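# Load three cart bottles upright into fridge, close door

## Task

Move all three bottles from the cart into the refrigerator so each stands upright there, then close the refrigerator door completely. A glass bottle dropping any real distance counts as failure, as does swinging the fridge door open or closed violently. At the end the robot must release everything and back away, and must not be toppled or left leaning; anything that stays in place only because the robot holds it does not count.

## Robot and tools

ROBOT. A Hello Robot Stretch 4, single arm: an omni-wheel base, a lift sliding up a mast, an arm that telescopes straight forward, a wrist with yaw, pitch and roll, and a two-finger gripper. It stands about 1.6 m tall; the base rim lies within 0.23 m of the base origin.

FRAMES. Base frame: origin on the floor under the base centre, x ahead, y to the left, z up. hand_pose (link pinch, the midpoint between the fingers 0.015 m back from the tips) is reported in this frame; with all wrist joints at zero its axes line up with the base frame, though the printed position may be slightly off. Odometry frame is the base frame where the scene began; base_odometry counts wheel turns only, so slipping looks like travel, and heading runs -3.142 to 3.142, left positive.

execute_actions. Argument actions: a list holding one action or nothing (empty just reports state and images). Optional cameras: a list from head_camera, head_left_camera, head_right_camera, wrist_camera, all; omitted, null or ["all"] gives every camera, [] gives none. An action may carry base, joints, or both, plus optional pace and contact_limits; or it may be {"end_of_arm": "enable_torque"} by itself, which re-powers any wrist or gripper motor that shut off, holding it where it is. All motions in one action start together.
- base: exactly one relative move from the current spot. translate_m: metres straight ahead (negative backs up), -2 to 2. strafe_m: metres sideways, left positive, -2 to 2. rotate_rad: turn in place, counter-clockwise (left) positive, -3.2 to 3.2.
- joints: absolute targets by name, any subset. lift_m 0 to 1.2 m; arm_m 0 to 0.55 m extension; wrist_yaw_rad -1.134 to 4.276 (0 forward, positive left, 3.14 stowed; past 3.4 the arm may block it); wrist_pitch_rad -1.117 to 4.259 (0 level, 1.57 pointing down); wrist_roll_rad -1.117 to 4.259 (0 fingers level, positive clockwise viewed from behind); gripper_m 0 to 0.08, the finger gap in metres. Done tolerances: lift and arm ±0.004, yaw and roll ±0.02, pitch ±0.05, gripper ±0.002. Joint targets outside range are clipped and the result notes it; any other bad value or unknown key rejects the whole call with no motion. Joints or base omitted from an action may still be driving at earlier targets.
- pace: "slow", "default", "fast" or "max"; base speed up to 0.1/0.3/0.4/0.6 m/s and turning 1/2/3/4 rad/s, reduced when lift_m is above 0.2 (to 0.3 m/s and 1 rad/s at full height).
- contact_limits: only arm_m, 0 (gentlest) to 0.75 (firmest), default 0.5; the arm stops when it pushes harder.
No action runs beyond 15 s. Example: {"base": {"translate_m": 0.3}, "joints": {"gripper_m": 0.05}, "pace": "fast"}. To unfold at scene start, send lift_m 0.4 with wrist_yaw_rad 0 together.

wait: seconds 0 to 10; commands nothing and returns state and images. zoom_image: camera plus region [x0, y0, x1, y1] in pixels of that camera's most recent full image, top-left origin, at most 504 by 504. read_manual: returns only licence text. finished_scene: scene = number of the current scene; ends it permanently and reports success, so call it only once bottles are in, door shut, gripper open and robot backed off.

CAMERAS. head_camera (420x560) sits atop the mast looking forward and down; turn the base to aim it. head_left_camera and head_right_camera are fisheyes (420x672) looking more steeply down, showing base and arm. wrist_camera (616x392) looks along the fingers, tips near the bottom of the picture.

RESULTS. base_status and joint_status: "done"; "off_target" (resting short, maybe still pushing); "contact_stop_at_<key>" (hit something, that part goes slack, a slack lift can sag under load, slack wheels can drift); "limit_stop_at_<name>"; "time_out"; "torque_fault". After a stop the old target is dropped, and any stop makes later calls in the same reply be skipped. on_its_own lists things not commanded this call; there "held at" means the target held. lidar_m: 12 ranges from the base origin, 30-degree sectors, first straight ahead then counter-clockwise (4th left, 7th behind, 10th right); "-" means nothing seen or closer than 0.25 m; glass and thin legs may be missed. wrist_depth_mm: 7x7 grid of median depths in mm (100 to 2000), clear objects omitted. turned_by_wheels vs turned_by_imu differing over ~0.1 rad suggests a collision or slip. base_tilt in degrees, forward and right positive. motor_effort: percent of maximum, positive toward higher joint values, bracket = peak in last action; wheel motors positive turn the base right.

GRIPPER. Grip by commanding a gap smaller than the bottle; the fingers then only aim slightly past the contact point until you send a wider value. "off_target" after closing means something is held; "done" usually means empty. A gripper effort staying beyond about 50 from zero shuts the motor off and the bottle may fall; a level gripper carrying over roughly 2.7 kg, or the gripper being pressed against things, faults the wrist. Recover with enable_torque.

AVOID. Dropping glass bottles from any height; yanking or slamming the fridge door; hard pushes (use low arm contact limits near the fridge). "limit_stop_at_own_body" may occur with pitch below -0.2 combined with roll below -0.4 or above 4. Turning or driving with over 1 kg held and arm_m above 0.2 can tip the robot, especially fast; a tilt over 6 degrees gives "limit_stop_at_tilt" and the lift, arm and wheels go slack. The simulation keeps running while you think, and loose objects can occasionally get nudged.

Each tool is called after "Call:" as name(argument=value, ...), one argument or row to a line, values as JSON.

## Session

Call:
execute_actions(
  actions=[],
)

Scene clock: 0.00 s.
base_odometry: x=+0.000 y=+0.000 heading=+0.000 (m, m, rad; odometry frame)
turned_by_wheels: +0.000 (rad since the last result)
turned_by_imu: +0.000 (rad since the last result)
base_tilt: forward=-0.1 right=+0.3 (deg)
lidar_m: 1.24 1.49 2.23 1.61 0.59 0.61 0.77 1.45 1.47 1.39 1.14 3.30
base_status: not commanded
joint_positions: lift_m=+0.294 arm_m=-0.001 wrist_yaw_rad=+3.151 wrist_pitch_rad=-0.011 wrist_roll_rad=+0.014 gripper_m=+0.040
joint_status: not commanded
motor_effort: lift_m=+19 arm_m=-1 wrist_yaw_rad=+1 wrist_pitch_rad=-7 wrist_roll_rad=-1 gripper_m=+2 wheel_0=+0 wheel_1=-1 wheel_2=+1 (%)
hand_pose: x=-0.0434 y=+0.0854 z=+0.4748 quat_wxyz=(-0.005, +0.005, +0.007, +1.000) (m; base frame)
wrist_depth_mm: - 132 1708 1138 976 904 842 / - 117 155 1464 1464 1308 1205 / - 124 167 - 1708 1430 1229 / 135 135 1661 - 1708 1397 1229 / 1336 1499 1756 - 1708 1430 1205 / 1281 1464 154 1499 1430 1366 1205 / 1078 - 134 1098 101 1138 1138
pictures: head_camera, head_left_camera, head_right_camera, wrist_camera
Images, in order (width x height): head_camera 420x560, head_left_camera 420x672, head_right_camera 420x672, wrist_camera 616x392.

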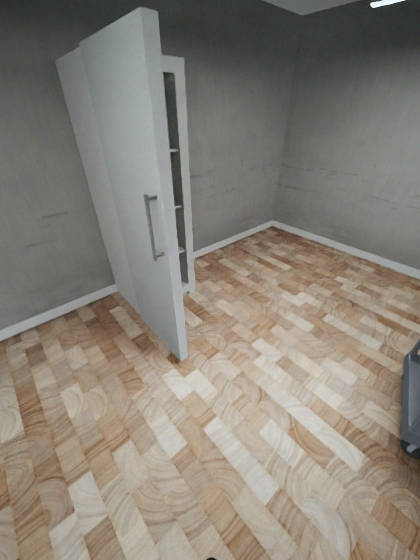

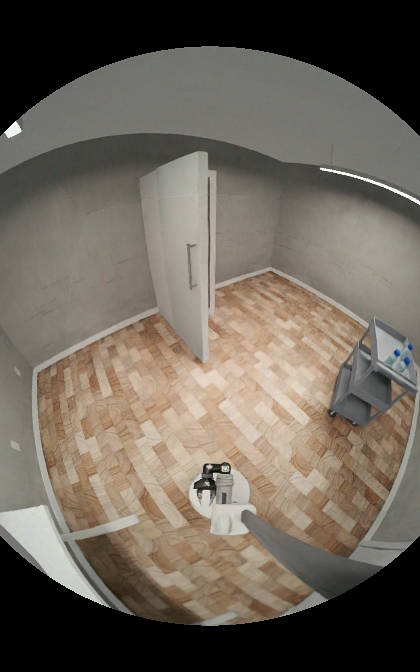

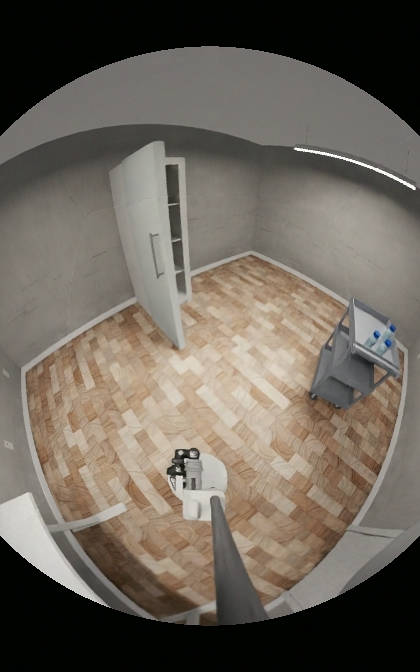

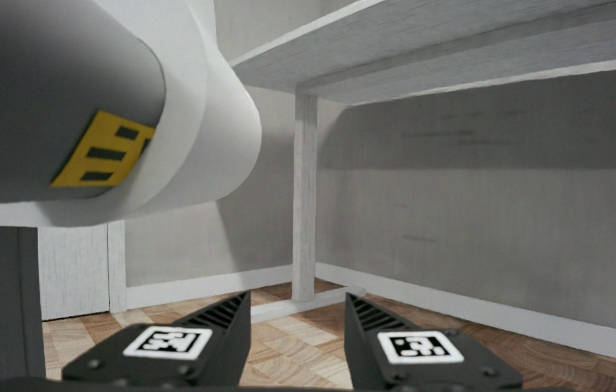

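Call:
execute_actions(
  actions=[
    {"base":{"rotate_rad":-0.45},"joints":{"lift_m":0.88,"wrist_yaw_rad":0,"gripper_m":0.08,"wrist_pitch_rad":0.3}},
  ],
  cameras=[],
)

Call:
execute_actions(
  actions=[
    {"base":{"translate_m":1.0}},
  ],
  cameras=[],
)

Call:
execute_actions(
  actions=[
    {"base":{"rotate_rad":-1.4}},
  ],
  cameras=["head_camera","wrist_camera"],
)

Scene clock: 12.50 s.
base_odometry: x=+0.000 y=+0.000 heading=-0.450 (m, m, rad; odometry frame)
turned_by_wheels: -0.450 (rad since the last result)
turned_by_imu: -0.457 (rad since the last result)
base_tilt: forward=+0.0 right=+0.1 (deg)
lidar_m: 3.34 1.24 1.74 2.29 0.68 0.61 0.60 0.87 1.45 1.50 1.31 1.14
base_status: done
joint_positions: lift_m=+0.880 arm_m=-0.001 wrist_yaw_rad=+0.000 wrist_pitch_rad=+0.302 wrist_roll_rad=+0.014 gripper_m=+0.080
joint_status: all done
motor_effort: lift_m=+22(22) arm_m=-1(1) wrist_yaw_rad=+0(6) wrist_pitch_rad=-5(5) wrist_roll_rad=-2(1) gripper_m=+3(10) wheel_0=+1(7) wheel_1=+1(6) wheel_2=+2(6) (%)
hand_pose: x=+0.3731 y=-0.0874 z=+0.9947 quat_wxyz=(+0.989, +0.007, +0.151, -0.001) (m; base frame)
wrist_depth_mm: - - - - - - - / - - - - - - - / - - - - - - 1308 / 1708 - - - - - 842 / 1756 - - - - 1430 1205 / 1618 1618 1661 1708 1618 1098 1025 / - - 1397 1397 759 - -
pictures: none
No camera images: the call's "cameras" was empty. Leave "cameras" out to get every camera's image.

Scene clock: 17.33 s.
base_odometry: x=+0.901 y=-0.435 heading=-0.449 (m, m, rad; odometry frame)
turned_by_wheels: +0.000 (rad since the last result)
turned_by_imu: -0.002 (rad since the last result)
base_tilt: forward=+0.0 right=+0.2 (deg)
lidar_m: 2.43 2.02 1.27 0.67 2.41 1.57 2.37 2.03 1.89 0.60 0.63 2.38
base_status: done
joint_positions: lift_m=+0.880 arm_m=-0.001 wrist_yaw_rad=+0.000 wrist_pitch_rad=+0.302 wrist_roll_rad=+0.014 gripper_m=+0.080
joint_status: not commanded
motor_effort: lift_m=+21(22) arm_m=-1(0) wrist_yaw_rad=+0(2) wrist_pitch_rad=-5(7) wrist_roll_rad=-1(2) gripper_m=+2(0) wheel_0=+1(7) wheel_1=+1(6) wheel_2=+2(9) (%)
hand_pose: x=+0.3731 y=-0.0874 z=+0.9948 quat_wxyz=(+0.989, +0.007, +0.151, -0.001) (m; base frame)
wrist_depth_mm: 1708 - - - 1921 1756 1708 / 1708 - - - - 1808 1708 / 1756 - - - - 1863 1708 / 1756 - - - - - 1808 / 1808 - - - - - 1921 / 1618 1661 1618 1708 1618 1708 1708 / - - 1366 1430 768 - -
pictures: none
No camera images: the call's "cameras" was empty. Leave "cameras" out to get every camera's image.

Scene clock: 19.30 s.
base_odometry: x=+0.901 y=-0.435 heading=-1.849 (m, m, rad; odometry frame)
turned_by_wheels: -1.400 (rad since the last result)
turned_by_imu: -1.425 (rad since the last result)
base_tilt: forward=-0.1 right=+0.2 (deg)
lidar_m: 0.61 0.72 2.36 2.50 1.34 0.74 0.70 2.43 1.55 1.64 1.94 1.87
base_status: done
joint_positions: lift_m=+0.880 arm_m=-0.001 wrist_yaw_rad=+0.000 wrist_pitch_rad=+0.302 wrist_roll_rad=+0.014 gripper_m=+0.080
joint_status: not commanded
motor_effort: lift_m=+21(21) arm_m=-1(1) wrist_yaw_rad=+1(0) wrist_pitch_rad=-6(6) wrist_roll_rad=-2(1) gripper_m=+2(3) wheel_0=+1(6) wheel_1=+1(5) wheel_2=+0(6) (%)
hand_pose: x=+0.3731 y=-0.0874 z=+0.9948 quat_wxyz=(+0.989, +0.007, +0.151, -0.001) (m; base frame)
wrist_depth_mm: - - - 1756 1537 1397 1255 / - - - 1863 1576 1430 1281 / - - - 1863 1661 1464 1336 / 768 831 778 668 1708 1499 1366 / 549 512 580 585 1808 1576 1430 / 1618 500 466 439 1661 1618 1464 / - - 798 788 759 - -
pictures: head_camera, wrist_camera
Images, in order (width x height): head_camera 420x560, wrist_camera 616x392.

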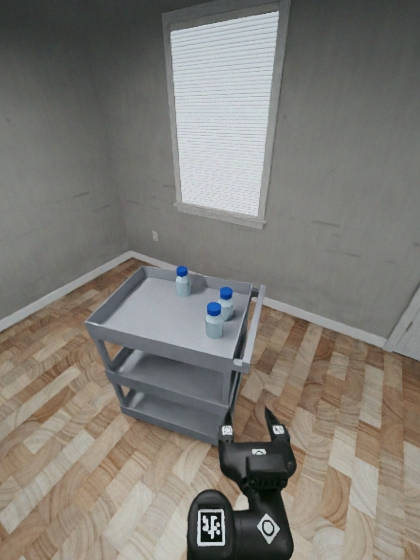

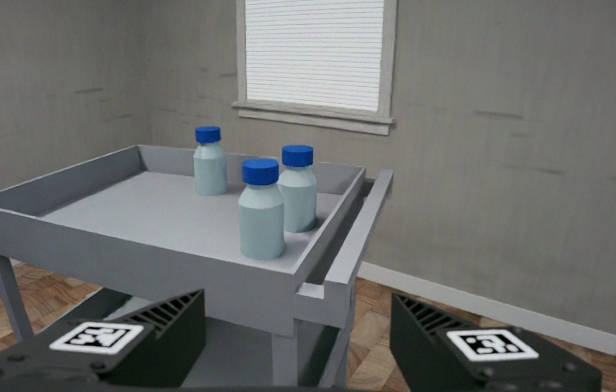

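Call:
execute_actions(
  actions=[
    {"base":{"strafe_m":0.07},"joints":{"lift_m":0.83}},
  ],
  cameras=[],
)

Call:
execute_actions(
  actions=[
    {"base":{"translate_m":0.25},"joints":{"arm_m":0.06}},
  ],
  cameras=["head_camera","wrist_camera"],
)

Scene clock: 27.07 s.
base_odometry: x=+0.968 y=-0.454 heading=-1.849 (m, m, rad; odometry frame)
turned_by_wheels: +0.000 (rad since the last result)
turned_by_imu: +0.001 (rad since the last result)
base_tilt: forward=-0.1 right=+0.2 (deg)
lidar_m: 0.63 0.74 2.31 2.45 1.26 0.90 0.65 2.49 1.63 1.69 1.96 0.63
base_status: done
joint_positions: lift_m=+0.830 arm_m=-0.001 wrist_yaw_rad=+0.000 wrist_pitch_rad=+0.302 wrist_roll_rad=+0.014 gripper_m=+0.080
joint_status: all done
motor_effort: lift_m=+16(17) arm_m=-1(1) wrist_yaw_rad=+1(0) wrist_pitch_rad=-6(5) wrist_roll_rad=-2(2) gripper_m=+2(0) wheel_0=+2(6) wheel_1=-2(7) wheel_2=+0(1) (%)
hand_pose: x=+0.3731 y=-0.0874 z=+0.9452 quat_wxyz=(+0.989, +0.007, +0.151, -0.001) (m; base frame)
wrist_depth_mm: 1921 - - 1808 1576 1397 1281 / 1983 - - 1863 1618 1464 1308 / 1983 960 946 640 1708 1499 1366 / 559 691 699 627 715 1576 1430 / 1808 539 473 436 424 1618 1464 / 1464 820 878 842 442 1618 1464 / - - 741 741 392 - -
pictures: none
No camera images: the call's "cameras" was empty. Leave "cameras" out to get every camera's image.

Scene clock: 29.33 s.
base_odometry: x=+0.899 y=-0.694 heading=-1.849 (m, m, rad; odometry frame)
turned_by_wheels: +0.000 (rad since the last result)
turned_by_imu: +0.000 (rad since the last result)
base_tilt: forward=-0.1 right=+0.3 (deg)
lidar_m: 0.37 0.45 2.17 2.33 2.08 1.37 0.93 2.63 1.76 1.88 1.75 0.38
base_status: done
joint_positions: lift_m=+0.830 arm_m=+0.059 wrist_yaw_rad=+0.000 wrist_pitch_rad=+0.302 wrist_roll_rad=+0.014 gripper_m=+0.080
joint_status: all done
motor_effort: lift_m=+16(16) arm_m=+6(8) wrist_yaw_rad=+0(0) wrist_pitch_rad=-6(6) wrist_roll_rad=-1(1) gripper_m=+1(3) wheel_0=+0(3) wheel_1=+1(5) wheel_2=+0(6) (%)
hand_pose: x=+0.4329 y=-0.0874 z=+0.9451 quat_wxyz=(+0.989, +0.007, +0.151, -0.001) (m; base frame)
wrist_depth_mm: 1756 - 1756 1537 1336 1182 1078 / 1756 - 1808 1576 1366 1229 1118 / 1863 - 1863 1661 1464 1308 1160 / 597 668 535 569 530 1281 1182 / 492 500 508 256 466 433 1255 / 384 384 382 264 368 306 1281 / - - 324 276 234 - -
pictures: head_camera, wrist_camera
Images, in order (width x height): head_camera 420x560, wrist_camera 616x392.

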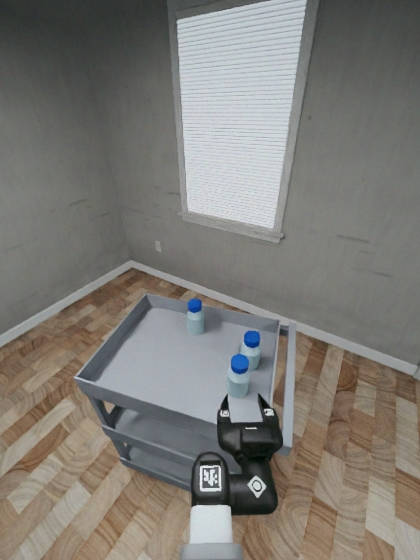

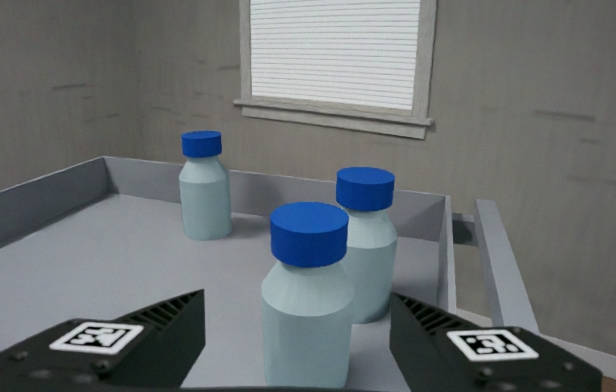

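Call:
execute_actions(
  actions=[
    {"base":{"rotate_rad":-0.005},"joints":{"arm_m":0.2},"pace":"slow"},
  ],
  cameras=[],
)

Call:
execute_actions(
  actions=[
    {"joints":{"lift_m":0.765},"pace":"slow"},
  ],
  cameras=["wrist_camera"],
)

Call:
execute_actions(
  actions=[
    {"joints":{"gripper_m":0.04}},
  ],
  cameras=[],
)

Call:
execute_actions(
  actions=[
    {"joints":{"lift_m":0.94}},
  ],
  cameras=[],
)

Call:
execute_actions(
  actions=[
    {"joints":{"arm_m":0}},
  ],
  cameras=[],
)

Call:
execute_actions(
  actions=[
    {"base":{"rotate_rad":2.65},"pace":"slow"},
  ],
  cameras=[],
)

Call:
execute_actions(
  actions=[
    {"base":{"translate_m":0.5}},
  ],
  cameras=["head_camera","wrist_camera"],
)

Scene clock: 47.00 s.
base_odometry: x=+0.899 y=-0.694 heading=-1.854 (m, m, rad; odometry frame)
turned_by_wheels: -0.005 (rad since the last result)
turned_by_imu: -0.004 (rad since the last result)
base_tilt: forward=+0.0 right=+0.3 (deg)
lidar_m: 0.38 0.42 2.19 2.31 2.07 1.41 0.96 2.64 1.74 1.87 1.75 0.36
base_status: done
joint_positions: lift_m=+0.830 arm_m=+0.199 wrist_yaw_rad=+0.000 wrist_pitch_rad=+0.302 wrist_roll_rad=+0.014 gripper_m=+0.080
joint_status: all done
motor_effort: lift_m=+17(17) arm_m=+6(7) wrist_yaw_rad=+1(0) wrist_pitch_rad=-5(6) wrist_roll_rad=-1(1) gripper_m=+0(1) wheel_0=+1(1) wheel_1=+1(5) wheel_2=+0(0) (%)
hand_pose: x=+0.5728 y=-0.0874 z=+0.9451 quat_wxyz=(+0.989, +0.007, +0.151, -0.001) (m; base frame)
wrist_depth_mm: 1708 1863 1618 1397 1205 1078 991 / 1708 1921 1661 1464 1281 1138 1025 / 1808 - 1756 1537 1336 1182 1078 / 559 525 1756 1576 1397 1229 1098 / 492 445 480 455 221 410 1138 / 382 384 382 399 214 364 307 / - - 148 142 137 - -
pictures: none
No camera images: the call's "cameras" was empty. Leave "cameras" out to get every camera's image.

Scene clock: 48.43 s.
base_odometry: x=+0.899 y=-0.694 heading=-1.854 (m, m, rad; odometry frame)
turned_by_wheels: +0.000 (rad since the last result)
turned_by_imu: +0.000 (rad since the last result)
base_tilt: forward=+0.0 right=+0.0 (deg)
lidar_m: 0.40 0.44 2.19 2.32 2.09 1.38 0.93 2.64 1.77 1.87 1.76 0.38
base_status: not commanded
joint_positions: lift_m=+0.765 arm_m=+0.199 wrist_yaw_rad=+0.000 wrist_pitch_rad=+0.302 wrist_roll_rad=+0.014 gripper_m=+0.080
joint_status: all done
motor_effort: lift_m=+16(15) arm_m=+6(6) wrist_yaw_rad=+1(2) wrist_pitch_rad=-6(6) wrist_roll_rad=-2(2) gripper_m=+3(2) wheel_0=+1(1) wheel_1=+1(1) wheel_2=+0(1) (%)
hand_pose: x=+0.5728 y=-0.0874 z=+0.8802 quat_wxyz=(+0.989, +0.007, +0.151, -0.001) (m; base frame)
wrist_depth_mm: 1708 1863 1576 1397 1205 1098 991 / 1756 1921 1708 1430 1281 1138 1025 / 539 370 1618 1499 199 1160 1060 / 504 442 377 118 190 387 1078 / 364 370 338 - 198 327 353 / 283 285 137 108 136 268 208 / - - 121 109 118 - -
pictures: wrist_camera
Images, in order (width x height): wrist_camera 616x392.

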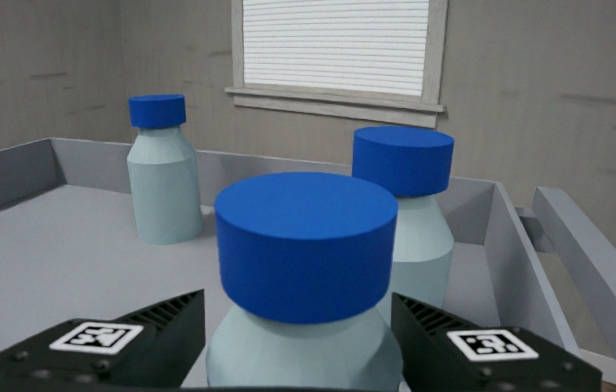

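Scene clock: 49.33 s.
base_odometry: x=+0.899 y=-0.694 heading=-1.854 (m, m, rad; odometry frame)
turned_by_wheels: +0.000 (rad since the last result)
turned_by_imu: +0.000 (rad since the last result)
base_tilt: forward=-0.1 right=+0.2 (deg)
lidar_m: 0.35 0.47 2.17 2.29 2.09 1.36 0.92 2.64 1.76 1.86 1.73 0.35
base_status: not commanded
joint_positions: lift_m=+0.765 arm_m=+0.199 wrist_yaw_rad=+0.000 wrist_pitch_rad=+0.302 wrist_roll_rad=+0.014 gripper_m=+0.068
joint_status: gripper_m off_target (ended at +0.068, target +0.040)
on_its_own: gripper_m is held at +0.064, not at your +0.040, by its contact guard: the fingers met something
motor_effort: lift_m=+16(16) arm_m=+6(6) wrist_yaw_rad=+2(4) wrist_pitch_rad=-6(6) wrist_roll_rad=-1(1) gripper_m=-38(38) wheel_0=+1(1) wheel_1=+1(1) wheel_2=+0(1) (%)
hand_pose: x=+0.5728 y=-0.0875 z=+0.8802 quat_wxyz=(+0.989, +0.007, +0.151, -0.001) (m; base frame)
wrist_depth_mm: 1708 1808 1618 1397 1229 1098 1008 / 1708 1863 1661 1464 1281 1118 1042 / 544 368 1661 1499 200 1138 1060 / 508 384 373 118 192 389 715 / 362 370 353 - 198 325 355 / 282 287 126 108 142 282 208 / - - 115 109 116 - -
pictures: none
No camera images: the call's "cameras" was empty. Leave "cameras" out to get every camera's image.

Scene clock: 51.13 s.
base_odometry: x=+0.899 y=-0.694 heading=-1.854 (m, m, rad; odometry frame)
turned_by_wheels: +0.000 (rad since the last result)
turned_by_imu: +0.000 (rad since the last result)
base_tilt: forward=+0.1 right=+0.3 (deg)
lidar_m: 0.38 0.47 2.17 2.31 2.10 1.40 0.91 2.61 1.76 1.87 1.78 0.37
base_status: not commanded
joint_positions: lift_m=+0.940 arm_m=+0.199 wrist_yaw_rad=+0.000 wrist_pitch_rad=+0.305 wrist_roll_rad=+0.013 gripper_m=+0.068
joint_status: all done
on_its_own: gripper_m is held at +0.064, not at your +0.040, by its contact guard: the fingers met something
motor_effort: lift_m=+24(24) arm_m=+7(6) wrist_yaw_rad=+2(2) wrist_pitch_rad=-14(15) wrist_roll_rad=-2(1) gripper_m=-37(36) wheel_0=+1(1) wheel_1=+1(1) wheel_2=+0(0) (%)
hand_pose: x=+0.5727 y=-0.0875 z=+1.0540 quat_wxyz=(+0.988, +0.007, +0.152, -0.001) (m; base frame)
wrist_depth_mm: 1708 1863 1618 1366 1205 1098 991 / 1756 - 1661 1430 1281 1118 1008 / 1756 - 1808 1499 1308 1182 1060 / 1756 - 1708 118 1366 1229 1118 / 603 597 427 - 1397 1281 1138 / 535 525 126 108 142 1308 1229 / - - 115 109 116 - -
pictures: none
No camera images: the call's "cameras" was empty. Leave "cameras" out to get every camera's image.

Scene clock: 52.83 s.
base_odometry: x=+0.899 y=-0.694 heading=-1.854 (m, m, rad; odometry frame)
turned_by_wheels: +0.000 (rad since the last result)
turned_by_imu: +0.000 (rad since the last result)
base_tilt: forward=+0.0 right=+0.1 (deg)
lidar_m: 0.37 0.48 2.17 2.33 2.06 1.36 0.91 2.63 1.74 1.87 1.74 0.37
base_status: not commanded
joint_positions: lift_m=+0.940 arm_m=+0.001 wrist_yaw_rad=+0.000 wrist_pitch_rad=+0.305 wrist_roll_rad=+0.013 gripper_m=+0.068
joint_status: all done
on_its_own: gripper_m is held at +0.064, not at your +0.040, by its contact guard: the fingers met something
motor_effort: lift_m=+23(24) arm_m=-6(8) wrist_yaw_rad=+2(0) wrist_pitch_rad=-14(14) wrist_roll_rad=-2(1) gripper_m=-36(36) wheel_0=+1(1) wheel_1=+1(1) wheel_2=+0(0) (%)
hand_pose: x=+0.3748 y=-0.0875 z=+1.0540 quat_wxyz=(+0.988, +0.007, +0.152, -0.001) (m; base frame)
wrist_depth_mm: 1756 - 1808 1576 1336 1205 1138 / 1808 - 1863 1618 1430 1255 1160 / 1863 - - 1708 1499 1308 1205 / 1921 - 603 118 1499 1336 1229 / 640 707 621 - 627 1397 1308 / 544 549 126 108 141 1397 1336 / - - 115 109 116 - -
pictures: none
No camera images: the call's "cameras" was empty. Leave "cameras" out to get every camera's image.

Scene clock: 56.77 s.
base_odometry: x=+0.899 y=-0.694 heading=+0.796 (m, m, rad; odometry frame)
turned_by_wheels: +2.649 (rad since the last result)
turned_by_imu: +2.699 (rad since the last result)
base_tilt: forward=+0.0 right=+0.1 (deg)
lidar_m: 1.21 0.92 2.59 1.73 1.90 1.73 0.38 0.38 0.48 2.19 2.34 2.06
base_status: done
joint_positions: lift_m=+0.940 arm_m=+0.001 wrist_yaw_rad=+0.000 wrist_pitch_rad=+0.305 wrist_roll_rad=+0.014 gripper_m=+0.068
joint_status: not commanded
on_its_own: gripper_m is held at +0.064, not at your +0.040, by its contact guard: the fingers met something
motor_effort: lift_m=+24(23) arm_m=-6(6) wrist_yaw_rad=+1(1) wrist_pitch_rad=-14(14) wrist_roll_rad=-2(2) gripper_m=-37(38) wheel_0=-3(6) wheel_1=-1(5) wheel_2=-3(6) (%)
hand_pose: x=+0.3749 y=-0.0874 z=+1.0540 quat_wxyz=(+0.988, +0.007, +0.152, -0.001) (m; base frame)
wrist_depth_mm: 609 831 1336 1464 1576 1537 1499 / 609 842 1308 1576 1618 1618 1576 / 634 866 1281 1618 1708 1708 1661 / 668 878 127 118 1756 1808 1661 / 707 891 1182 - 1863 1808 1808 / 1618 798 126 108 141 1808 1756 / - - 115 109 116 - -
pictures: none
No camera images: the call's "cameras" was empty. Leave "cameras" out to get every camera's image.

Scene clock: 59.90 s.
base_odometry: x=+1.249 y=-0.337 heading=+0.796 (m, m, rad; odometry frame)
turned_by_wheels: +0.000 (rad since the last result)
turned_by_imu: -0.001 (rad since the last result)
base_tilt: forward=+0.0 right=+0.1 (deg)
lidar_m: 0.95 0.47 0.51 1.78 1.81 2.23 0.86 0.88 2.28 2.22 1.99 0.99
base_status: done
joint_positions: lift_m=+0.940 arm_m=+0.001 wrist_yaw_rad=+0.000 wrist_pitch_rad=+0.305 wrist_roll_rad=+0.014 gripper_m=+0.068
joint_status: not commanded
on_its_own: gripper_m is held at +0.064, not at your +0.040, by its contact guard: the fingers met something
motor_effort: lift_m=+23(23) arm_m=-6(6) wrist_yaw_rad=+0(0) wrist_pitch_rad=-14(13) wrist_roll_rad=-2(2) gripper_m=-39(37) wheel_0=+0(6) wheel_1=+1(7) wheel_2=+0(9) (%)
hand_pose: x=+0.3748 y=-0.0874 z=+1.0540 quat_wxyz=(+0.988, +0.007, +0.152, -0.001) (m; base frame)
wrist_depth_mm: 554 699 1078 1042 647 1118 1098 / 554 732 1098 1098 683 1160 1138 / 564 759 1008 1060 820 1229 1229 / 574 778 127 118 741 1281 1281 / 574 820 976 - 1078 1336 1336 / 574 715 126 108 141 1430 1397 / - - 115 109 116 - -
pictures: head_camera, wrist_camera
Images, in order (width x height): head_camera 420x560, wrist_camera 616x392.

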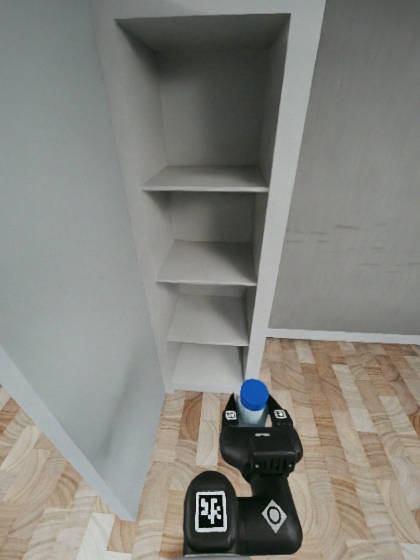

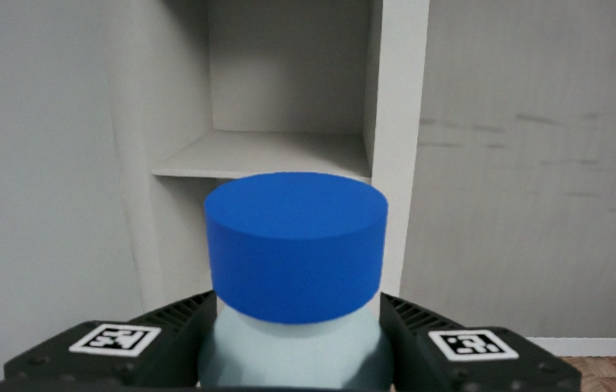

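Call:
execute_actions(
  actions=[
    {"base":{"translate_m":0.36}},
  ],
  cameras=[],
)

Call:
execute_actions(
  actions=[
    {"joints":{"arm_m":0.535}},
  ],
  cameras=[],
)

Call:
execute_actions(
  actions=[
    {"joints":{"lift_m":0.888},"pace":"slow"},
  ],
  cameras=["wrist_camera"],
)

Scene clock: 78.37 s.
base_odometry: x=+1.501 y=-0.080 heading=+0.796 (m, m, rad; odometry frame)
turned_by_wheels: +0.000 (rad since the last result)
turned_by_imu: +0.000 (rad since the last result)
base_tilt: forward=+0.0 right=+0.4 (deg)
lidar_m: 0.58 0.43 0.33 0.30 1.86 2.60 1.22 1.23 2.33 2.27 1.54 0.62
base_status: done
joint_positions: lift_m=+0.940 arm_m=+0.001 wrist_yaw_rad=+0.000 wrist_pitch_rad=+0.305 wrist_roll_rad=+0.014 gripper_m=+0.068
joint_status: not commanded
on_its_own: gripper_m is held at +0.064, not at your +0.040, by its contact guard: the fingers met something
motor_effort: lift_m=+22(22) arm_m=-6(6) wrist_yaw_rad=+0(1) wrist_pitch_rad=-14(15) wrist_roll_rad=-1(1) gripper_m=-36(38) wheel_0=+0(5) wheel_1=+0(8) wheel_2=+2(9) (%)
hand_pose: x=+0.3748 y=-0.0874 z=+1.0540 quat_wxyz=(+0.988, +0.007, +0.152, -0.001) (m; base frame)
wrist_depth_mm: 462 627 741 732 691 317 778 / 459 634 778 759 676 332 842 / 466 654 809 798 661 345 878 / 473 597 127 118 439 370 917 / 462 492 445 - 421 394 960 / 477 597 126 108 142 413 1042 / - - 115 109 116 - -
pictures: none
No camera images: the call's "cameras" was empty. Leave "cameras" out to get every camera's image.

Scene clock: 81.00 s.
base_odometry: x=+1.501 y=-0.080 heading=+0.796 (m, m, rad; odometry frame)
turned_by_wheels: +0.000 (rad since the last result)
turned_by_imu: +0.001 (rad since the last result)
base_tilt: forward=-0.1 right=+0.2 (deg)
lidar_m: 0.61 0.43 0.31 0.31 1.88 2.58 1.21 1.25 2.33 2.28 1.54 0.63
base_status: not commanded
joint_positions: lift_m=+0.940 arm_m=+0.534 wrist_yaw_rad=+0.000 wrist_pitch_rad=+0.305 wrist_roll_rad=+0.014 gripper_m=+0.068
joint_status: all done
on_its_own: gripper_m is held at +0.064, not at your +0.040, by its contact guard: the fingers met something
motor_effort: lift_m=+23(22) arm_m=+6(4) wrist_yaw_rad=+0(1) wrist_pitch_rad=-14(15) wrist_roll_rad=-2(1) gripper_m=-36(38) wheel_0=+0(0) wheel_1=+0(0) wheel_2=+2(1) (%)
hand_pose: x=+0.9077 y=-0.0874 z=+1.0540 quat_wxyz=(+0.988, +0.007, +0.152, -0.001) (m; base frame)
wrist_depth_mm: 256 252 248 243 237 233 - / 267 264 258 254 249 243 236 / 283 277 273 267 262 256 249 / 300 294 127 118 272 270 249 / 320 314 303 - 287 283 245 / 336 327 127 108 142 296 239 / - - 115 109 116 - -
pictures: none
No camera images: the call's "cameras" was empty. Leave "cameras" out to get every camera's image.

Scene clock: 82.30 s.
base_odometry: x=+1.501 y=-0.080 heading=+0.796 (m, m, rad; odometry frame)
turned_by_wheels: +0.000 (rad since the last result)
turned_by_imu: +0.000 (rad since the last result)
base_tilt: forward=-0.1 right=+0.2 (deg)
lidar_m: 0.60 0.43 0.32 0.31 1.87 2.60 1.23 1.22 2.34 2.28 1.52 0.62
base_status: not commanded
joint_positions: lift_m=+0.888 arm_m=+0.534 wrist_yaw_rad=+0.000 wrist_pitch_rad=+0.300 wrist_roll_rad=+0.014 gripper_m=+0.068
joint_status: all done
on_its_own: gripper_m is held at +0.064, not at your +0.040, by its contact guard: the fingers met something
motor_effort: lift_m=+13(21) arm_m=+6(6) wrist_yaw_rad=+1(0) wrist_pitch_rad=+1(15) wrist_roll_rad=-2(2) gripper_m=-36(38) wheel_0=+0(0) wheel_1=+0(0) wheel_2=+2(2) (%)
hand_pose: x=+0.9080 y=-0.0875 z=+1.0038 quat_wxyz=(+0.989, +0.007, +0.149, -0.001) (m; base frame)
wrist_depth_mm: 256 252 248 243 238 234 - / 267 263 258 254 249 244 237 / 283 278 273 267 260 256 249 / 300 294 278 118 272 268 248 / 319 310 301 - 286 282 244 / 283 287 126 108 142 291 239 / - - 115 109 116 - -
pictures: wrist_camera
Images, in order (width x height): wrist_camera 616x392.

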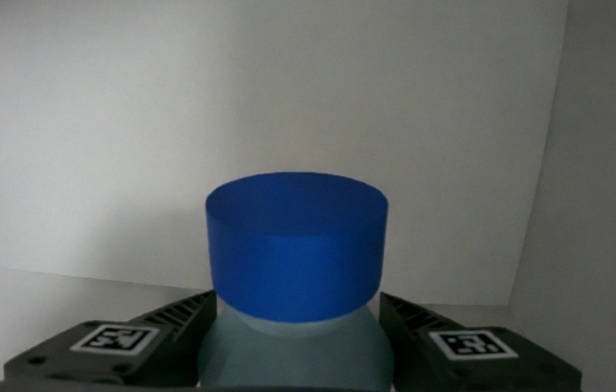

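Call:
execute_actions(
  actions=[
    {"joints":{"gripper_m":0.08}},
  ],
  cameras=[],
)

Call:
execute_actions(
  actions=[
    {"base":{"translate_m":-0.86},"joints":{"arm_m":0}},
  ],
  cameras=[],
)

Call:
execute_actions(
  actions=[
    {"base":{"rotate_rad":-2.733}},
  ],
  cameras=[],
)

Call:
execute_actions(
  actions=[
    {"joints":{"arm_m":0.15,"lift_m":0.83}},
  ],
  cameras=["wrist_camera"],
)

Scene clock: 90.93 s.
base_odometry: x=+1.501 y=-0.080 heading=+0.796 (m, m, rad; odometry frame)
turned_by_wheels: +0.000 (rad since the last result)
turned_by_imu: +0.001 (rad since the last result)
base_tilt: forward=+0.0 right=+0.2 (deg)
lidar_m: 0.60 0.42 0.32 0.30 1.88 2.60 1.21 1.24 2.32 2.26 1.53 0.60
base_status: not commanded
joint_positions: lift_m=+0.888 arm_m=+0.534 wrist_yaw_rad=+0.000 wrist_pitch_rad=+0.302 wrist_roll_rad=+0.014 gripper_m=+0.080
joint_status: all done
motor_effort: lift_m=+16(16) arm_m=+6(6) wrist_yaw_rad=+1(2) wrist_pitch_rad=-6(7) wrist_roll_rad=-3(3) gripper_m=+3(35) wheel_0=+0(0) wheel_1=+0(0) wheel_2=+2(2) (%)
hand_pose: x=+0.9079 y=-0.0875 z=+1.0032 quat_wxyz=(+0.989, +0.007, +0.150, -0.001) (m; base frame)
wrist_depth_mm: 257 252 246 243 238 233 - / 268 264 259 254 249 243 236 / 283 277 272 267 262 255 249 / 298 293 129 115 270 268 249 / 319 314 304 - 286 283 243 / 279 279 131 108 147 289 239 / - - 116 108 119 - -
pictures: none
No camera images: the call's "cameras" was empty. Leave "cameras" out to get every camera's image.

Scene clock: 95.27 s.
base_odometry: x=+0.900 y=-0.694 heading=+0.796 (m, m, rad; odometry frame)
turned_by_wheels: +0.000 (rad since the last result)
turned_by_imu: +0.003 (rad since the last result)
base_tilt: forward=+0.2 right=+0.1 (deg)
lidar_m: 1.21 0.93 2.58 1.75 1.89 1.76 0.37 0.38 0.49 2.19 2.33 2.05
base_status: done
joint_positions: lift_m=+0.888 arm_m=+0.001 wrist_yaw_rad=+0.000 wrist_pitch_rad=+0.303 wrist_roll_rad=+0.014 gripper_m=+0.080
joint_status: all done
motor_effort: lift_m=+17(17) arm_m=-6(6) wrist_yaw_rad=+2(0) wrist_pitch_rad=-7(7) wrist_roll_rad=-2(2) gripper_m=+3(3) wheel_0=-1(4) wheel_1=+0(1) wheel_2=-1(8) (%)
hand_pose: x=+0.3750 y=-0.0874 z=+1.0030 quat_wxyz=(+0.989, +0.007, +0.151, -0.001) (m; base frame)
wrist_depth_mm: 615 820 1308 1464 1576 1576 1464 / 609 866 1336 1537 1618 1618 1537 / 634 866 1397 1618 1708 1708 1661 / 668 878 1430 1661 1863 1756 1708 / 707 891 1430 1756 1863 1863 1863 / 1576 741 1499 1537 1537 1708 1708 / - - 1397 1464 768 - -
pictures: none
No camera images: the call's "cameras" was empty. Leave "cameras" out to get every camera's image.

Scene clock: 97.97 s.
base_odometry: x=+0.900 y=-0.694 heading=-1.937 (m, m, rad; odometry frame)
turned_by_wheels: -2.733 (rad since the last result)
turned_by_imu: -2.783 (rad since the last result)
base_tilt: forward=-0.1 right=+0.4 (deg)
lidar_m: 0.37 0.44 2.18 2.26 2.13 1.46 0.94 2.69 1.74 1.82 1.76 0.39
base_status: done
joint_positions: lift_m=+0.888 arm_m=+0.001 wrist_yaw_rad=+0.000 wrist_pitch_rad=+0.303 wrist_roll_rad=+0.014 gripper_m=+0.080
joint_status: not commanded
motor_effort: lift_m=+17(17) arm_m=-6(6) wrist_yaw_rad=+0(1) wrist_pitch_rad=-6(7) wrist_roll_rad=-2(3) gripper_m=+3(3) wheel_0=+2(7) wheel_1=+1(12) wheel_2=+1(8) (%)
hand_pose: x=+0.3750 y=-0.0874 z=+1.0030 quat_wxyz=(+0.989, +0.007, +0.151, -0.001) (m; base frame)
wrist_depth_mm: 1863 1921 1661 1499 1308 1229 1118 / 1921 - 1756 1576 1397 1255 1160 / - - 1863 1618 1430 1281 1205 / 732 723 683 1618 1499 1366 1229 / 609 597 621 442 615 1397 1308 / 473 473 469 459 404 1430 1336 / - - 399 413 227 - -
pictures: none
No camera images: the call's "cameras" was empty. Leave "cameras" out to get every camera's image.

Scene clock: 99.47 s.
base_odometry: x=+0.900 y=-0.694 heading=-1.937 (m, m, rad; odometry frame)
turned_by_wheels: +0.000 (rad since the last result)
turned_by_imu: +0.000 (rad since the last result)
base_tilt: forward=+0.0 right=+0.3 (deg)
lidar_m: 0.36 0.44 2.17 2.23 2.15 1.45 0.94 2.71 1.76 1.83 1.81 0.39
base_status: not commanded
joint_positions: lift_m=+0.830 arm_m=+0.149 wrist_yaw_rad=+0.000 wrist_pitch_rad=+0.303 wrist_roll_rad=+0.014 gripper_m=+0.080
joint_status: all done
motor_effort: lift_m=+16(16) arm_m=+6(4) wrist_yaw_rad=+0(1) wrist_pitch_rad=-7(6) wrist_roll_rad=-2(3) gripper_m=+4(3) wheel_0=+2(2) wheel_1=+1(1) wheel_2=+1(1) (%)
hand_pose: x=+0.5229 y=-0.0874 z=+0.9451 quat_wxyz=(+0.989, +0.007, +0.151, -0.001) (m; base frame)
wrist_depth_mm: 1808 1708 1499 1366 1205 1098 1025 / 1863 1808 1537 1430 1255 1138 1060 / 1863 1921 1661 1464 1308 1182 1098 / 574 442 525 477 1366 1255 1138 / 492 449 508 279 473 1255 1182 / 384 387 377 283 368 317 1229 / - - 320 300 230 - -
pictures: wrist_camera
Images, in order (width x height): wrist_camera 616x392.

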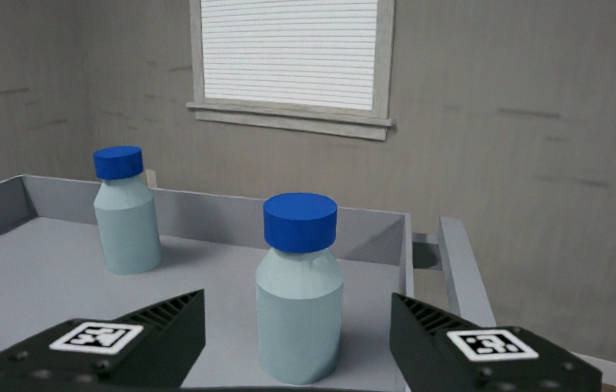

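Call:
execute_actions(
  actions=[
    {"joints":{"arm_m":0.312},"pace":"slow"},
  ],
  cameras=[],
)

Call:
execute_actions(
  actions=[
    {"joints":{"lift_m":0.765},"pace":"slow"},
  ],
  cameras=["wrist_camera"],
)

Call:
execute_actions(
  actions=[
    {"joints":{"gripper_m":0.04}},
  ],
  cameras=[],
)

Call:
execute_actions(
  actions=[
    {"joints":{"lift_m":0.94}},
  ],
  cameras=[],
)

Call:
execute_actions(
  actions=[
    {"joints":{"arm_m":0}},
  ],
  cameras=[],
)

Call:
execute_actions(
  actions=[
    {"base":{"rotate_rad":2.733},"pace":"slow"},
  ],
  cameras=[],
)

Call:
execute_actions(
  actions=[
    {"base":{"translate_m":0.86}},
  ],
  cameras=[],
)

Call:
execute_actions(
  actions=[
    {"joints":{"arm_m":0.44}},
  ],
  cameras=[],
)

Call:
execute_actions(
  actions=[
    {"joints":{"lift_m":0.888},"pace":"slow"},
  ],
  cameras=["wrist_camera"],
)

Call:
execute_actions(
  actions=[
    {"joints":{"gripper_m":0.08}},
  ],
  cameras=[],
)

Call:
execute_actions(
  actions=[
    {"base":{"translate_m":-0.86},"joints":{"arm_m":0}},
  ],
  cameras=["head_camera"],
)

Call:
execute_actions(
  actions=[
    {"base":{"rotate_rad":-2.47}},
  ],
  cameras=[],
)

Call:
execute_actions(
  actions=[
    {"joints":{"arm_m":0.33,"lift_m":0.83}},
  ],
  cameras=["wrist_camera"],
)

Scene clock: 122.90 s.
base_odometry: x=+0.900 y=-0.694 heading=-1.937 (m, m, rad; odometry frame)
turned_by_wheels: +0.000 (rad since the last result)
turned_by_imu: +0.001 (rad since the last result)
base_tilt: forward=-0.1 right=+0.2 (deg)
lidar_m: 0.36 0.41 2.18 2.26 2.15 1.46 0.91 2.69 1.75 1.83 1.79 0.38
base_status: not commanded
joint_positions: lift_m=+0.830 arm_m=+0.311 wrist_yaw_rad=+0.000 wrist_pitch_rad=+0.303 wrist_roll_rad=+0.014 gripper_m=+0.080
joint_status: all done
motor_effort: lift_m=+16(17) arm_m=+6(6) wrist_yaw_rad=+0(0) wrist_pitch_rad=-6(6) wrist_roll_rad=-3(2) gripper_m=+2(1) wheel_0=+2(2) wheel_1=+1(1) wheel_2=+1(0) (%)
hand_pose: x=+0.6848 y=-0.0874 z=+0.9451 quat_wxyz=(+0.989, +0.007, +0.151, -0.001) (m; base frame)
wrist_depth_mm: 1708 1576 1397 1205 1098 976 904 / 1808 1618 1430 1255 1118 1042 946 / 1863 1756 1537 1336 1182 1060 976 / 1808 1808 1576 1366 1229 1118 1025 / 282 379 1576 1464 1308 1182 1078 / 278 324 359 340 317 306 1118 / - - 143 141 141 - -
pictures: none
No camera images: the call's "cameras" was empty. Leave "cameras" out to get every camera's image.

Scene clock: 124.33 s.
base_odometry: x=+0.900 y=-0.694 heading=-1.937 (m, m, rad; odometry frame)
turned_by_wheels: +0.000 (rad since the last result)
turned_by_imu: +0.000 (rad since the last result)
base_tilt: forward=+0.0 right=+0.2 (deg)
lidar_m: 0.38 0.43 2.17 2.26 2.14 1.47 0.93 2.69 1.76 1.83 1.81 0.37
base_status: not commanded
joint_positions: lift_m=+0.765 arm_m=+0.311 wrist_yaw_rad=+0.000 wrist_pitch_rad=+0.303 wrist_roll_rad=+0.014 gripper_m=+0.080
joint_status: all done
motor_effort: lift_m=+16(16) arm_m=+6(7) wrist_yaw_rad=+2(0) wrist_pitch_rad=-6(6) wrist_roll_rad=-3(2) gripper_m=-1(4) wheel_0=+2(2) wheel_1=+1(1) wheel_2=+1(1) (%)
hand_pose: x=+0.6848 y=-0.0874 z=+0.8801 quat_wxyz=(+0.989, +0.007, +0.151, -0.001) (m; base frame)
wrist_depth_mm: 1661 1576 1336 1205 1078 976 917 / 1756 1661 1397 1255 1118 1025 946 / 1808 1756 1537 1336 1182 1060 976 / 270 351 126 117 1182 1098 1025 / 273 353 345 - 303 282 245 / 274 285 134 - 155 209 232 / - - 113 105 119 - -
pictures: wrist_camera
Images, in order (width x height): wrist_camera 616x392.

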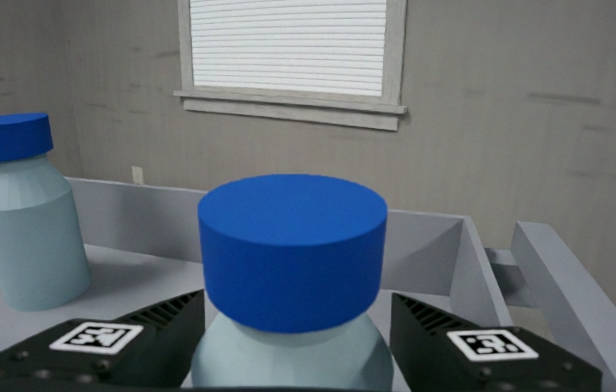

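Scene clock: 125.23 s.
base_odometry: x=+0.900 y=-0.694 heading=-1.937 (m, m, rad; odometry frame)
turned_by_wheels: +0.000 (rad since the last result)
turned_by_imu: +0.000 (rad since the last result)
base_tilt: forward=-0.1 right=+0.0 (deg)
lidar_m: 0.38 0.44 2.19 2.26 2.13 1.45 0.90 2.68 1.76 1.82 1.77 0.40
base_status: not commanded
joint_positions: lift_m=+0.765 arm_m=+0.311 wrist_yaw_rad=+0.001 wrist_pitch_rad=+0.303 wrist_roll_rad=+0.014 gripper_m=+0.068
joint_status: gripper_m off_target (ended at +0.068, target +0.040)
on_its_own: gripper_m is held at +0.064, not at your +0.040, by its contact guard: the fingers met something
motor_effort: lift_m=+16(16) arm_m=+6(6) wrist_yaw_rad=-1(0) wrist_pitch_rad=-7(6) wrist_roll_rad=-3(3) gripper_m=-34(36) wheel_0=+2(2) wheel_1=+1(1) wheel_2=+0(1) (%)
hand_pose: x=+0.6849 y=-0.0873 z=+0.8801 quat_wxyz=(+0.989, +0.007, +0.151, -0.001) (m; base frame)
wrist_depth_mm: 1756 1537 1366 1182 1078 976 904 / 1808 1661 1397 1229 1118 1025 946 / 1863 1756 1499 1336 1182 1060 991 / 268 353 126 117 1182 1098 1025 / 273 355 343 - 300 286 242 / 271 286 130 - 137 234 255 / - - 113 105 114 - -
pictures: none
No camera images: the call's "cameras" was empty. Leave "cameras" out to get every camera's image.

Scene clock: 127.03 s.
base_odometry: x=+0.900 y=-0.694 heading=-1.937 (m, m, rad; odometry frame)
turned_by_wheels: +0.000 (rad since the last result)
turned_by_imu: +0.000 (rad since the last result)
base_tilt: forward=-0.1 right=+0.2 (deg)
lidar_m: 0.37 0.40 2.19 2.22 2.13 1.46 0.93 2.71 1.75 1.82 1.80 0.37
base_status: not commanded
joint_positions: lift_m=+0.940 arm_m=+0.311 wrist_yaw_rad=+0.000 wrist_pitch_rad=+0.306 wrist_roll_rad=+0.014 gripper_m=+0.068
joint_status: all done
on_its_own: gripper_m is held at +0.064, not at your +0.040, by its contact guard: the fingers met something
motor_effort: lift_m=+24(25) arm_m=+6(6) wrist_yaw_rad=+0(0) wrist_pitch_rad=-16(16) wrist_roll_rad=-3(3) gripper_m=-35(36) wheel_0=+2(2) wheel_1=+1(1) wheel_2=+1(1) (%)
hand_pose: x=+0.6846 y=-0.0874 z=+1.0538 quat_wxyz=(+0.988, +0.007, +0.152, -0.001) (m; base frame)
wrist_depth_mm: 1708 1576 1336 1229 1098 976 904 / 1756 1661 1397 1255 1138 1025 960 / 1863 1756 1499 1308 1205 1078 991 / 1863 1863 126 117 1205 1118 1025 / 1983 - 1756 - 1281 1160 1078 / 325 1756 130 - 137 1205 1118 / - - 114 105 114 - -
pictures: none
No camera images: the call's "cameras" was empty. Leave "cameras" out to get every camera's image.

Scene clock: 129.10 s.
base_odometry: x=+0.900 y=-0.694 heading=-1.937 (m, m, rad; odometry frame)
turned_by_wheels: +0.000 (rad since the last result)
turned_by_imu: +0.000 (rad since the last result)
base_tilt: forward=+0.0 right=+0.0 (deg)
lidar_m: 0.37 0.43 2.18 2.25 2.11 1.45 0.91 2.68 1.74 1.79 1.78 0.39
base_status: not commanded
joint_positions: lift_m=+0.940 arm_m=+0.001 wrist_yaw_rad=+0.000 wrist_pitch_rad=+0.306 wrist_roll_rad=+0.014 gripper_m=+0.068
joint_status: all done
on_its_own: gripper_m is held at +0.064, not at your +0.040, by its contact guard: the fingers met something
motor_effort: lift_m=+24(23) arm_m=-6(7) wrist_yaw_rad=+1(2) wrist_pitch_rad=-16(17) wrist_roll_rad=-3(3) gripper_m=-37(36) wheel_0=+2(2) wheel_1=+1(1) wheel_2=+1(1) (%)
hand_pose: x=+0.3747 y=-0.0875 z=+1.0538 quat_wxyz=(+0.988, +0.007, +0.152, -0.001) (m; base frame)
wrist_depth_mm: 1863 1921 1618 1499 1336 1205 1118 / 1863 - 1708 1537 1397 1281 1160 / - - 1863 1618 1430 1336 1205 / - - 126 117 1499 1366 1255 / 661 668 615 - 1537 1430 1308 / 544 549 130 - 137 1464 1366 / - - 113 105 114 - -
pictures: none
No camera images: the call's "cameras" was empty. Leave "cameras" out to get every camera's image.

Scene clock: 133.10 s.
base_odometry: x=+0.900 y=-0.694 heading=+0.795 (m, m, rad; odometry frame)
turned_by_wheels: +2.733 (rad since the last result)
turned_by_imu: +2.784 (rad since the last result)
base_tilt: forward=+0.2 right=+0.3 (deg)
lidar_m: 1.19 0.91 2.61 1.72 1.89 1.75 0.36 0.40 0.50 2.19 2.35 2.06
base_status: done
joint_positions: lift_m=+0.940 arm_m=+0.001 wrist_yaw_rad=+0.000 wrist_pitch_rad=+0.306 wrist_roll_rad=+0.014 gripper_m=+0.068
joint_status: not commanded
on_its_own: gripper_m is held at +0.064, not at your +0.040, by its contact guard: the fingers met something
motor_effort: lift_m=+24(24) arm_m=-6(6) wrist_yaw_rad=+0(1) wrist_pitch_rad=-16(16) wrist_roll_rad=-2(3) gripper_m=-36(37) wheel_0=-2(7) wheel_1=-1(2) wheel_2=-2(6) (%)
hand_pose: x=+0.3748 y=-0.0874 z=+1.0538 quat_wxyz=(+0.988, +0.007, +0.152, -0.001) (m; base frame)
wrist_depth_mm: 615 831 1308 1537 1576 1537 1537 / 615 854 1366 1537 1618 1618 1576 / 634 866 1281 1661 1708 1661 1708 / 668 878 126 117 1808 1808 1708 / 715 891 1205 - 1808 1863 1808 / 1661 788 130 - 137 1808 1756 / - - 114 105 114 - -
pictures: none
No camera images: the call's "cameras" was empty. Leave "cameras" out to get every camera's image.

Scene clock: 137.43 s.
base_odometry: x=+1.502 y=-0.080 heading=+0.796 (m, m, rad; odometry frame)
turned_by_wheels: +0.000 (rad since the last result)
turned_by_imu: -0.002 (rad since the last result)
base_tilt: forward=+0.0 right=+0.1 (deg)
lidar_m: 0.60 0.42 0.31 0.31 1.88 2.60 1.21 1.22 2.31 2.28 1.52 0.62
base_status: done
joint_positions: lift_m=+0.940 arm_m=+0.001 wrist_yaw_rad=+0.000 wrist_pitch_rad=+0.306 wrist_roll_rad=+0.014 gripper_m=+0.068
joint_status: not commanded
on_its_own: gripper_m is held at +0.064, not at your +0.040, by its contact guard: the fingers met something
motor_effort: lift_m=+23(24) arm_m=-6(6) wrist_yaw_rad=+1(1) wrist_pitch_rad=-16(17) wrist_roll_rad=-2(3) gripper_m=-38(36) wheel_0=+0(5) wheel_1=+0(6) wheel_2=+2(12) (%)
hand_pose: x=+0.3748 y=-0.0874 z=+1.0539 quat_wxyz=(+0.988, +0.007, +0.152, -0.001) (m; base frame)
wrist_depth_mm: 466 634 741 732 676 319 788 / 459 647 768 768 661 332 831 / 466 654 809 778 647 349 866 / 473 597 126 117 430 370 917 / 462 496 469 - 415 394 976 / 480 591 130 - 137 415 1042 / - - 114 105 114 - -
pictures: none
No camera images: the call's "cameras" was empty. Leave "cameras" out to get every camera's image.

Scene clock: 139.83 s.
base_odometry: x=+1.502 y=-0.080 heading=+0.796 (m, m, rad; odometry frame)
turned_by_wheels: +0.000 (rad since the last result)
turned_by_imu: +0.000 (rad since the last result)
base_tilt: forward=+0.0 right=+0.1 (deg)
lidar_m: 0.60 0.43 0.33 0.31 1.86 2.62 1.21 1.20 2.31 2.25 1.54 0.62
base_status: not commanded
joint_positions: lift_m=+0.940 arm_m=+0.439 wrist_yaw_rad=+0.000 wrist_pitch_rad=+0.306 wrist_roll_rad=+0.014 gripper_m=+0.068
joint_status: all done
on_its_own: gripper_m is held at +0.064, not at your +0.040, by its contact guard: the fingers met something
motor_effort: lift_m=+23(22) arm_m=+6(5) wrist_yaw_rad=+0(1) wrist_pitch_rad=-16(17) wrist_roll_rad=-2(2) gripper_m=-38(39) wheel_0=+0(0) wheel_1=+0(0) wheel_2=+2(2) (%)
hand_pose: x=+0.8127 y=-0.0874 z=+1.0539 quat_wxyz=(+0.988, +0.007, +0.152, -0.001) (m; base frame)
wrist_depth_mm: 349 342 336 329 324 314 - / 364 357 351 347 338 325 234 / 382 379 368 364 355 342 233 / 402 397 126 117 368 340 232 / 410 418 413 - 389 336 227 / 351 357 130 - 137 297 224 / - - 113 105 114 - -
pictures: none
No camera images: the call's "cameras" was empty. Leave "cameras" out to get every camera's image.

Scene clock: 141.13 s.
base_odometry: x=+1.502 y=-0.080 heading=+0.796 (m, m, rad; odometry frame)
turned_by_wheels: +0.000 (rad since the last result)
turned_by_imu: +0.000 (rad since the last result)
base_tilt: forward=+0.0 right=+0.4 (deg)
lidar_m: 0.58 0.43 0.32 0.31 1.89 2.63 1.23 1.24 2.33 2.27 1.52 0.63
base_status: not commanded
joint_positions: lift_m=+0.888 arm_m=+0.439 wrist_yaw_rad=+0.000 wrist_pitch_rad=+0.301 wrist_roll_rad=+0.014 gripper_m=+0.068
joint_status: all done
on_its_own: gripper_m is held at +0.064, not at your +0.040, by its contact guard: the fingers met something
motor_effort: lift_m=+14(22) arm_m=+6(6) wrist_yaw_rad=+1(1) wrist_pitch_rad=-1(16) wrist_roll_rad=-3(2) gripper_m=-38(37) wheel_0=+0(0) wheel_1=+0(0) wheel_2=+2(2) (%)
hand_pose: x=+0.8130 y=-0.0875 z=+1.0037 quat_wxyz=(+0.989, +0.007, +0.150, -0.001) (m; base frame)
wrist_depth_mm: 347 342 338 329 324 315 - / 364 357 351 345 338 325 234 / 382 375 368 192 353 342 233 / 402 397 126 117 368 340 231 / 364 370 355 - 362 332 227 / 279 287 130 - 137 282 224 / - - 114 105 114 - -
pictures: wrist_camera
Images, in order (width x height): wrist_camera 616x392.

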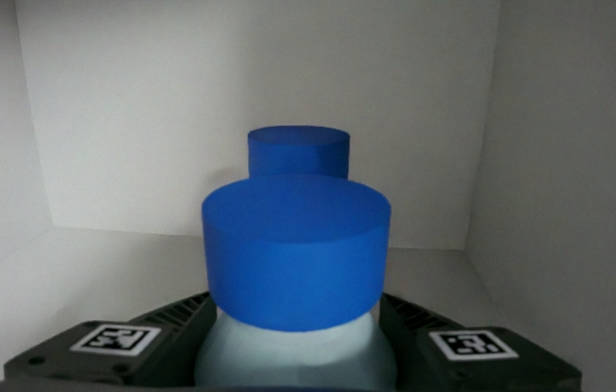

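Scene clock: 141.97 s.
base_odometry: x=+1.502 y=-0.080 heading=+0.796 (m, m, rad; odometry frame)
turned_by_wheels: +0.000 (rad since the last result)
turned_by_imu: +0.000 (rad since the last result)
base_tilt: forward=+0.1 right=+0.2 (deg)
lidar_m: 0.59 0.45 0.32 0.32 1.86 2.61 1.23 1.25 2.33 2.26 1.53 0.60
base_status: not commanded
joint_positions: lift_m=+0.888 arm_m=+0.439 wrist_yaw_rad=+0.000 wrist_pitch_rad=+0.302 wrist_roll_rad=+0.014 gripper_m=+0.080
joint_status: all done
motor_effort: lift_m=+16(16) arm_m=+6(6) wrist_yaw_rad=+2(1) wrist_pitch_rad=-5(6) wrist_roll_rad=-3(3) gripper_m=+5(38) wheel_0=+0(0) wheel_1=+0(0) wheel_2=+2(2) (%)
hand_pose: x=+0.8129 y=-0.0875 z=+1.0032 quat_wxyz=(+0.989, +0.007, +0.150, -0.001) (m; base frame)
wrist_depth_mm: 347 342 334 329 324 315 - / 364 357 351 345 338 325 232 / 382 377 368 190 355 342 233 / 404 399 130 116 368 340 230 / 357 364 349 - 368 332 228 / 279 281 142 - 147 277 224 / - - 112 104 118 - -
pictures: none
No camera images: the call's "cameras" was empty. Leave "cameras" out to get every camera's image.

Scene clock: 146.30 s.
base_odometry: x=+0.900 y=-0.694 heading=+0.795 (m, m, rad; odometry frame)
turned_by_wheels: +0.000 (rad since the last result)
turned_by_imu: +0.003 (rad since the last result)
base_tilt: forward=-0.1 right=+0.2 (deg)
lidar_m: 1.21 0.94 2.59 1.73 1.91 1.73 0.37 0.37 0.50 2.20 2.34 2.06
base_status: done
joint_positions: lift_m=+0.888 arm_m=+0.001 wrist_yaw_rad=+0.000 wrist_pitch_rad=+0.303 wrist_roll_rad=+0.014 gripper_m=+0.080
joint_status: all done
motor_effort: lift_m=+17(17) arm_m=-6(7) wrist_yaw_rad=+1(0) wrist_pitch_rad=-7(8) wrist_roll_rad=-2(2) gripper_m=+1(3) wheel_0=-1(5) wheel_1=-1(5) wheel_2=+0(9) (%)
hand_pose: x=+0.3750 y=-0.0874 z=+1.0030 quat_wxyz=(+0.989, +0.007, +0.151, -0.001) (m; base frame)
wrist_depth_mm: 609 842 1308 1499 1537 1537 1499 / 609 854 1336 1576 1618 1618 1576 / 634 878 1336 1661 1708 1661 1661 / 668 878 1430 1661 1808 1808 1708 / 707 891 1397 1808 1921 1863 1863 / 1576 750 1464 1537 1576 1708 1708 / - - 1397 1430 759 - -
pictures: head_camera
Images, in order (width x height): head_camera 420x560.

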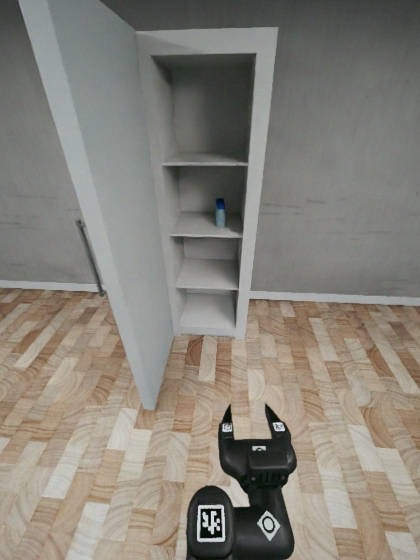

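Scene clock: 148.87 s.
base_odometry: x=+0.900 y=-0.694 heading=-1.674 (m, m, rad; odometry frame)
turned_by_wheels: -2.470 (rad since the last result)
turned_by_imu: -2.515 (rad since the last result)
base_tilt: forward=+0.0 right=+0.2 (deg)
lidar_m: 0.39 0.54 2.16 2.41 1.46 0.88 0.90 2.54 1.74 2.02 1.71 0.37
base_status: done
joint_positions: lift_m=+0.888 arm_m=+0.001 wrist_yaw_rad=+0.000 wrist_pitch_rad=+0.303 wrist_roll_rad=+0.014 gripper_m=+0.080
joint_status: not commanded
motor_effort: lift_m=+17(17) arm_m=-6(6) wrist_yaw_rad=+2(1) wrist_pitch_rad=-7(6) wrist_roll_rad=-3(3) gripper_m=+1(2) wheel_0=+0(6) wheel_1=+1(8) wheel_2=+2(9) (%)
hand_pose: x=+0.3750 y=-0.0874 z=+1.0030 quat_wxyz=(+0.989, +0.007, +0.151, -0.001) (m; base frame)
wrist_depth_mm: 1661 1863 - 1808 1499 1281 1160 / 1708 1921 - 1921 1576 1336 1182 / 1708 - - - 1618 1308 1229 / 1756 - 768 683 1618 1397 1281 / 544 597 621 603 615 580 530 / 473 473 473 496 473 488 442 / - - 399 410 271 - -
pictures: none
No camera images: the call's "cameras" was empty. Leave "cameras" out to get every camera's image.

Scene clock: 150.97 s.
base_odometry: x=+0.900 y=-0.694 heading=-1.674 (m, m, rad; odometry frame)
turned_by_wheels: +0.000 (rad since the last result)
turned_by_imu: +0.000 (rad since the last result)
base_tilt: forward=+0.0 right=+0.3 (deg)
lidar_m: 0.38 0.53 2.17 2.42 1.46 0.92 0.96 2.57 1.77 2.01 1.71 0.36
base_status: not commanded
joint_positions: lift_m=+0.830 arm_m=+0.329 wrist_yaw_rad=+0.000 wrist_pitch_rad=+0.302 wrist_roll_rad=+0.014 gripper_m=+0.080
joint_status: all done
motor_effort: lift_m=+16(18) arm_m=+6(5) wrist_yaw_rad=+1(2) wrist_pitch_rad=-7(6) wrist_roll_rad=-3(2) gripper_m=+2(2) wheel_0=+0(0) wheel_1=+0(1) wheel_2=+2(2) (%)
hand_pose: x=+0.7029 y=-0.0874 z=+0.9451 quat_wxyz=(+0.989, +0.007, +0.151, -0.001) (m; base frame)
wrist_depth_mm: 1499 1661 1808 1499 1255 1078 960 / 1499 1756 1921 1576 1308 1118 976 / 1576 1808 - 1618 1366 1138 1008 / 1618 1808 - 1618 1430 1205 1078 / 389 449 436 255 1430 1255 1098 / 370 384 379 262 329 306 1078 / - - 320 276 234 - -
pictures: wrist_camera
Images, in order (width x height): wrist_camera 616x392.

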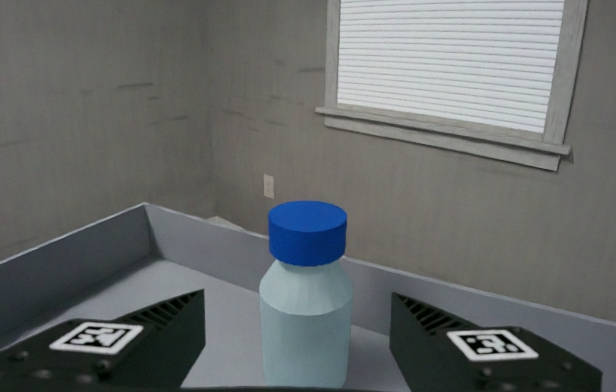

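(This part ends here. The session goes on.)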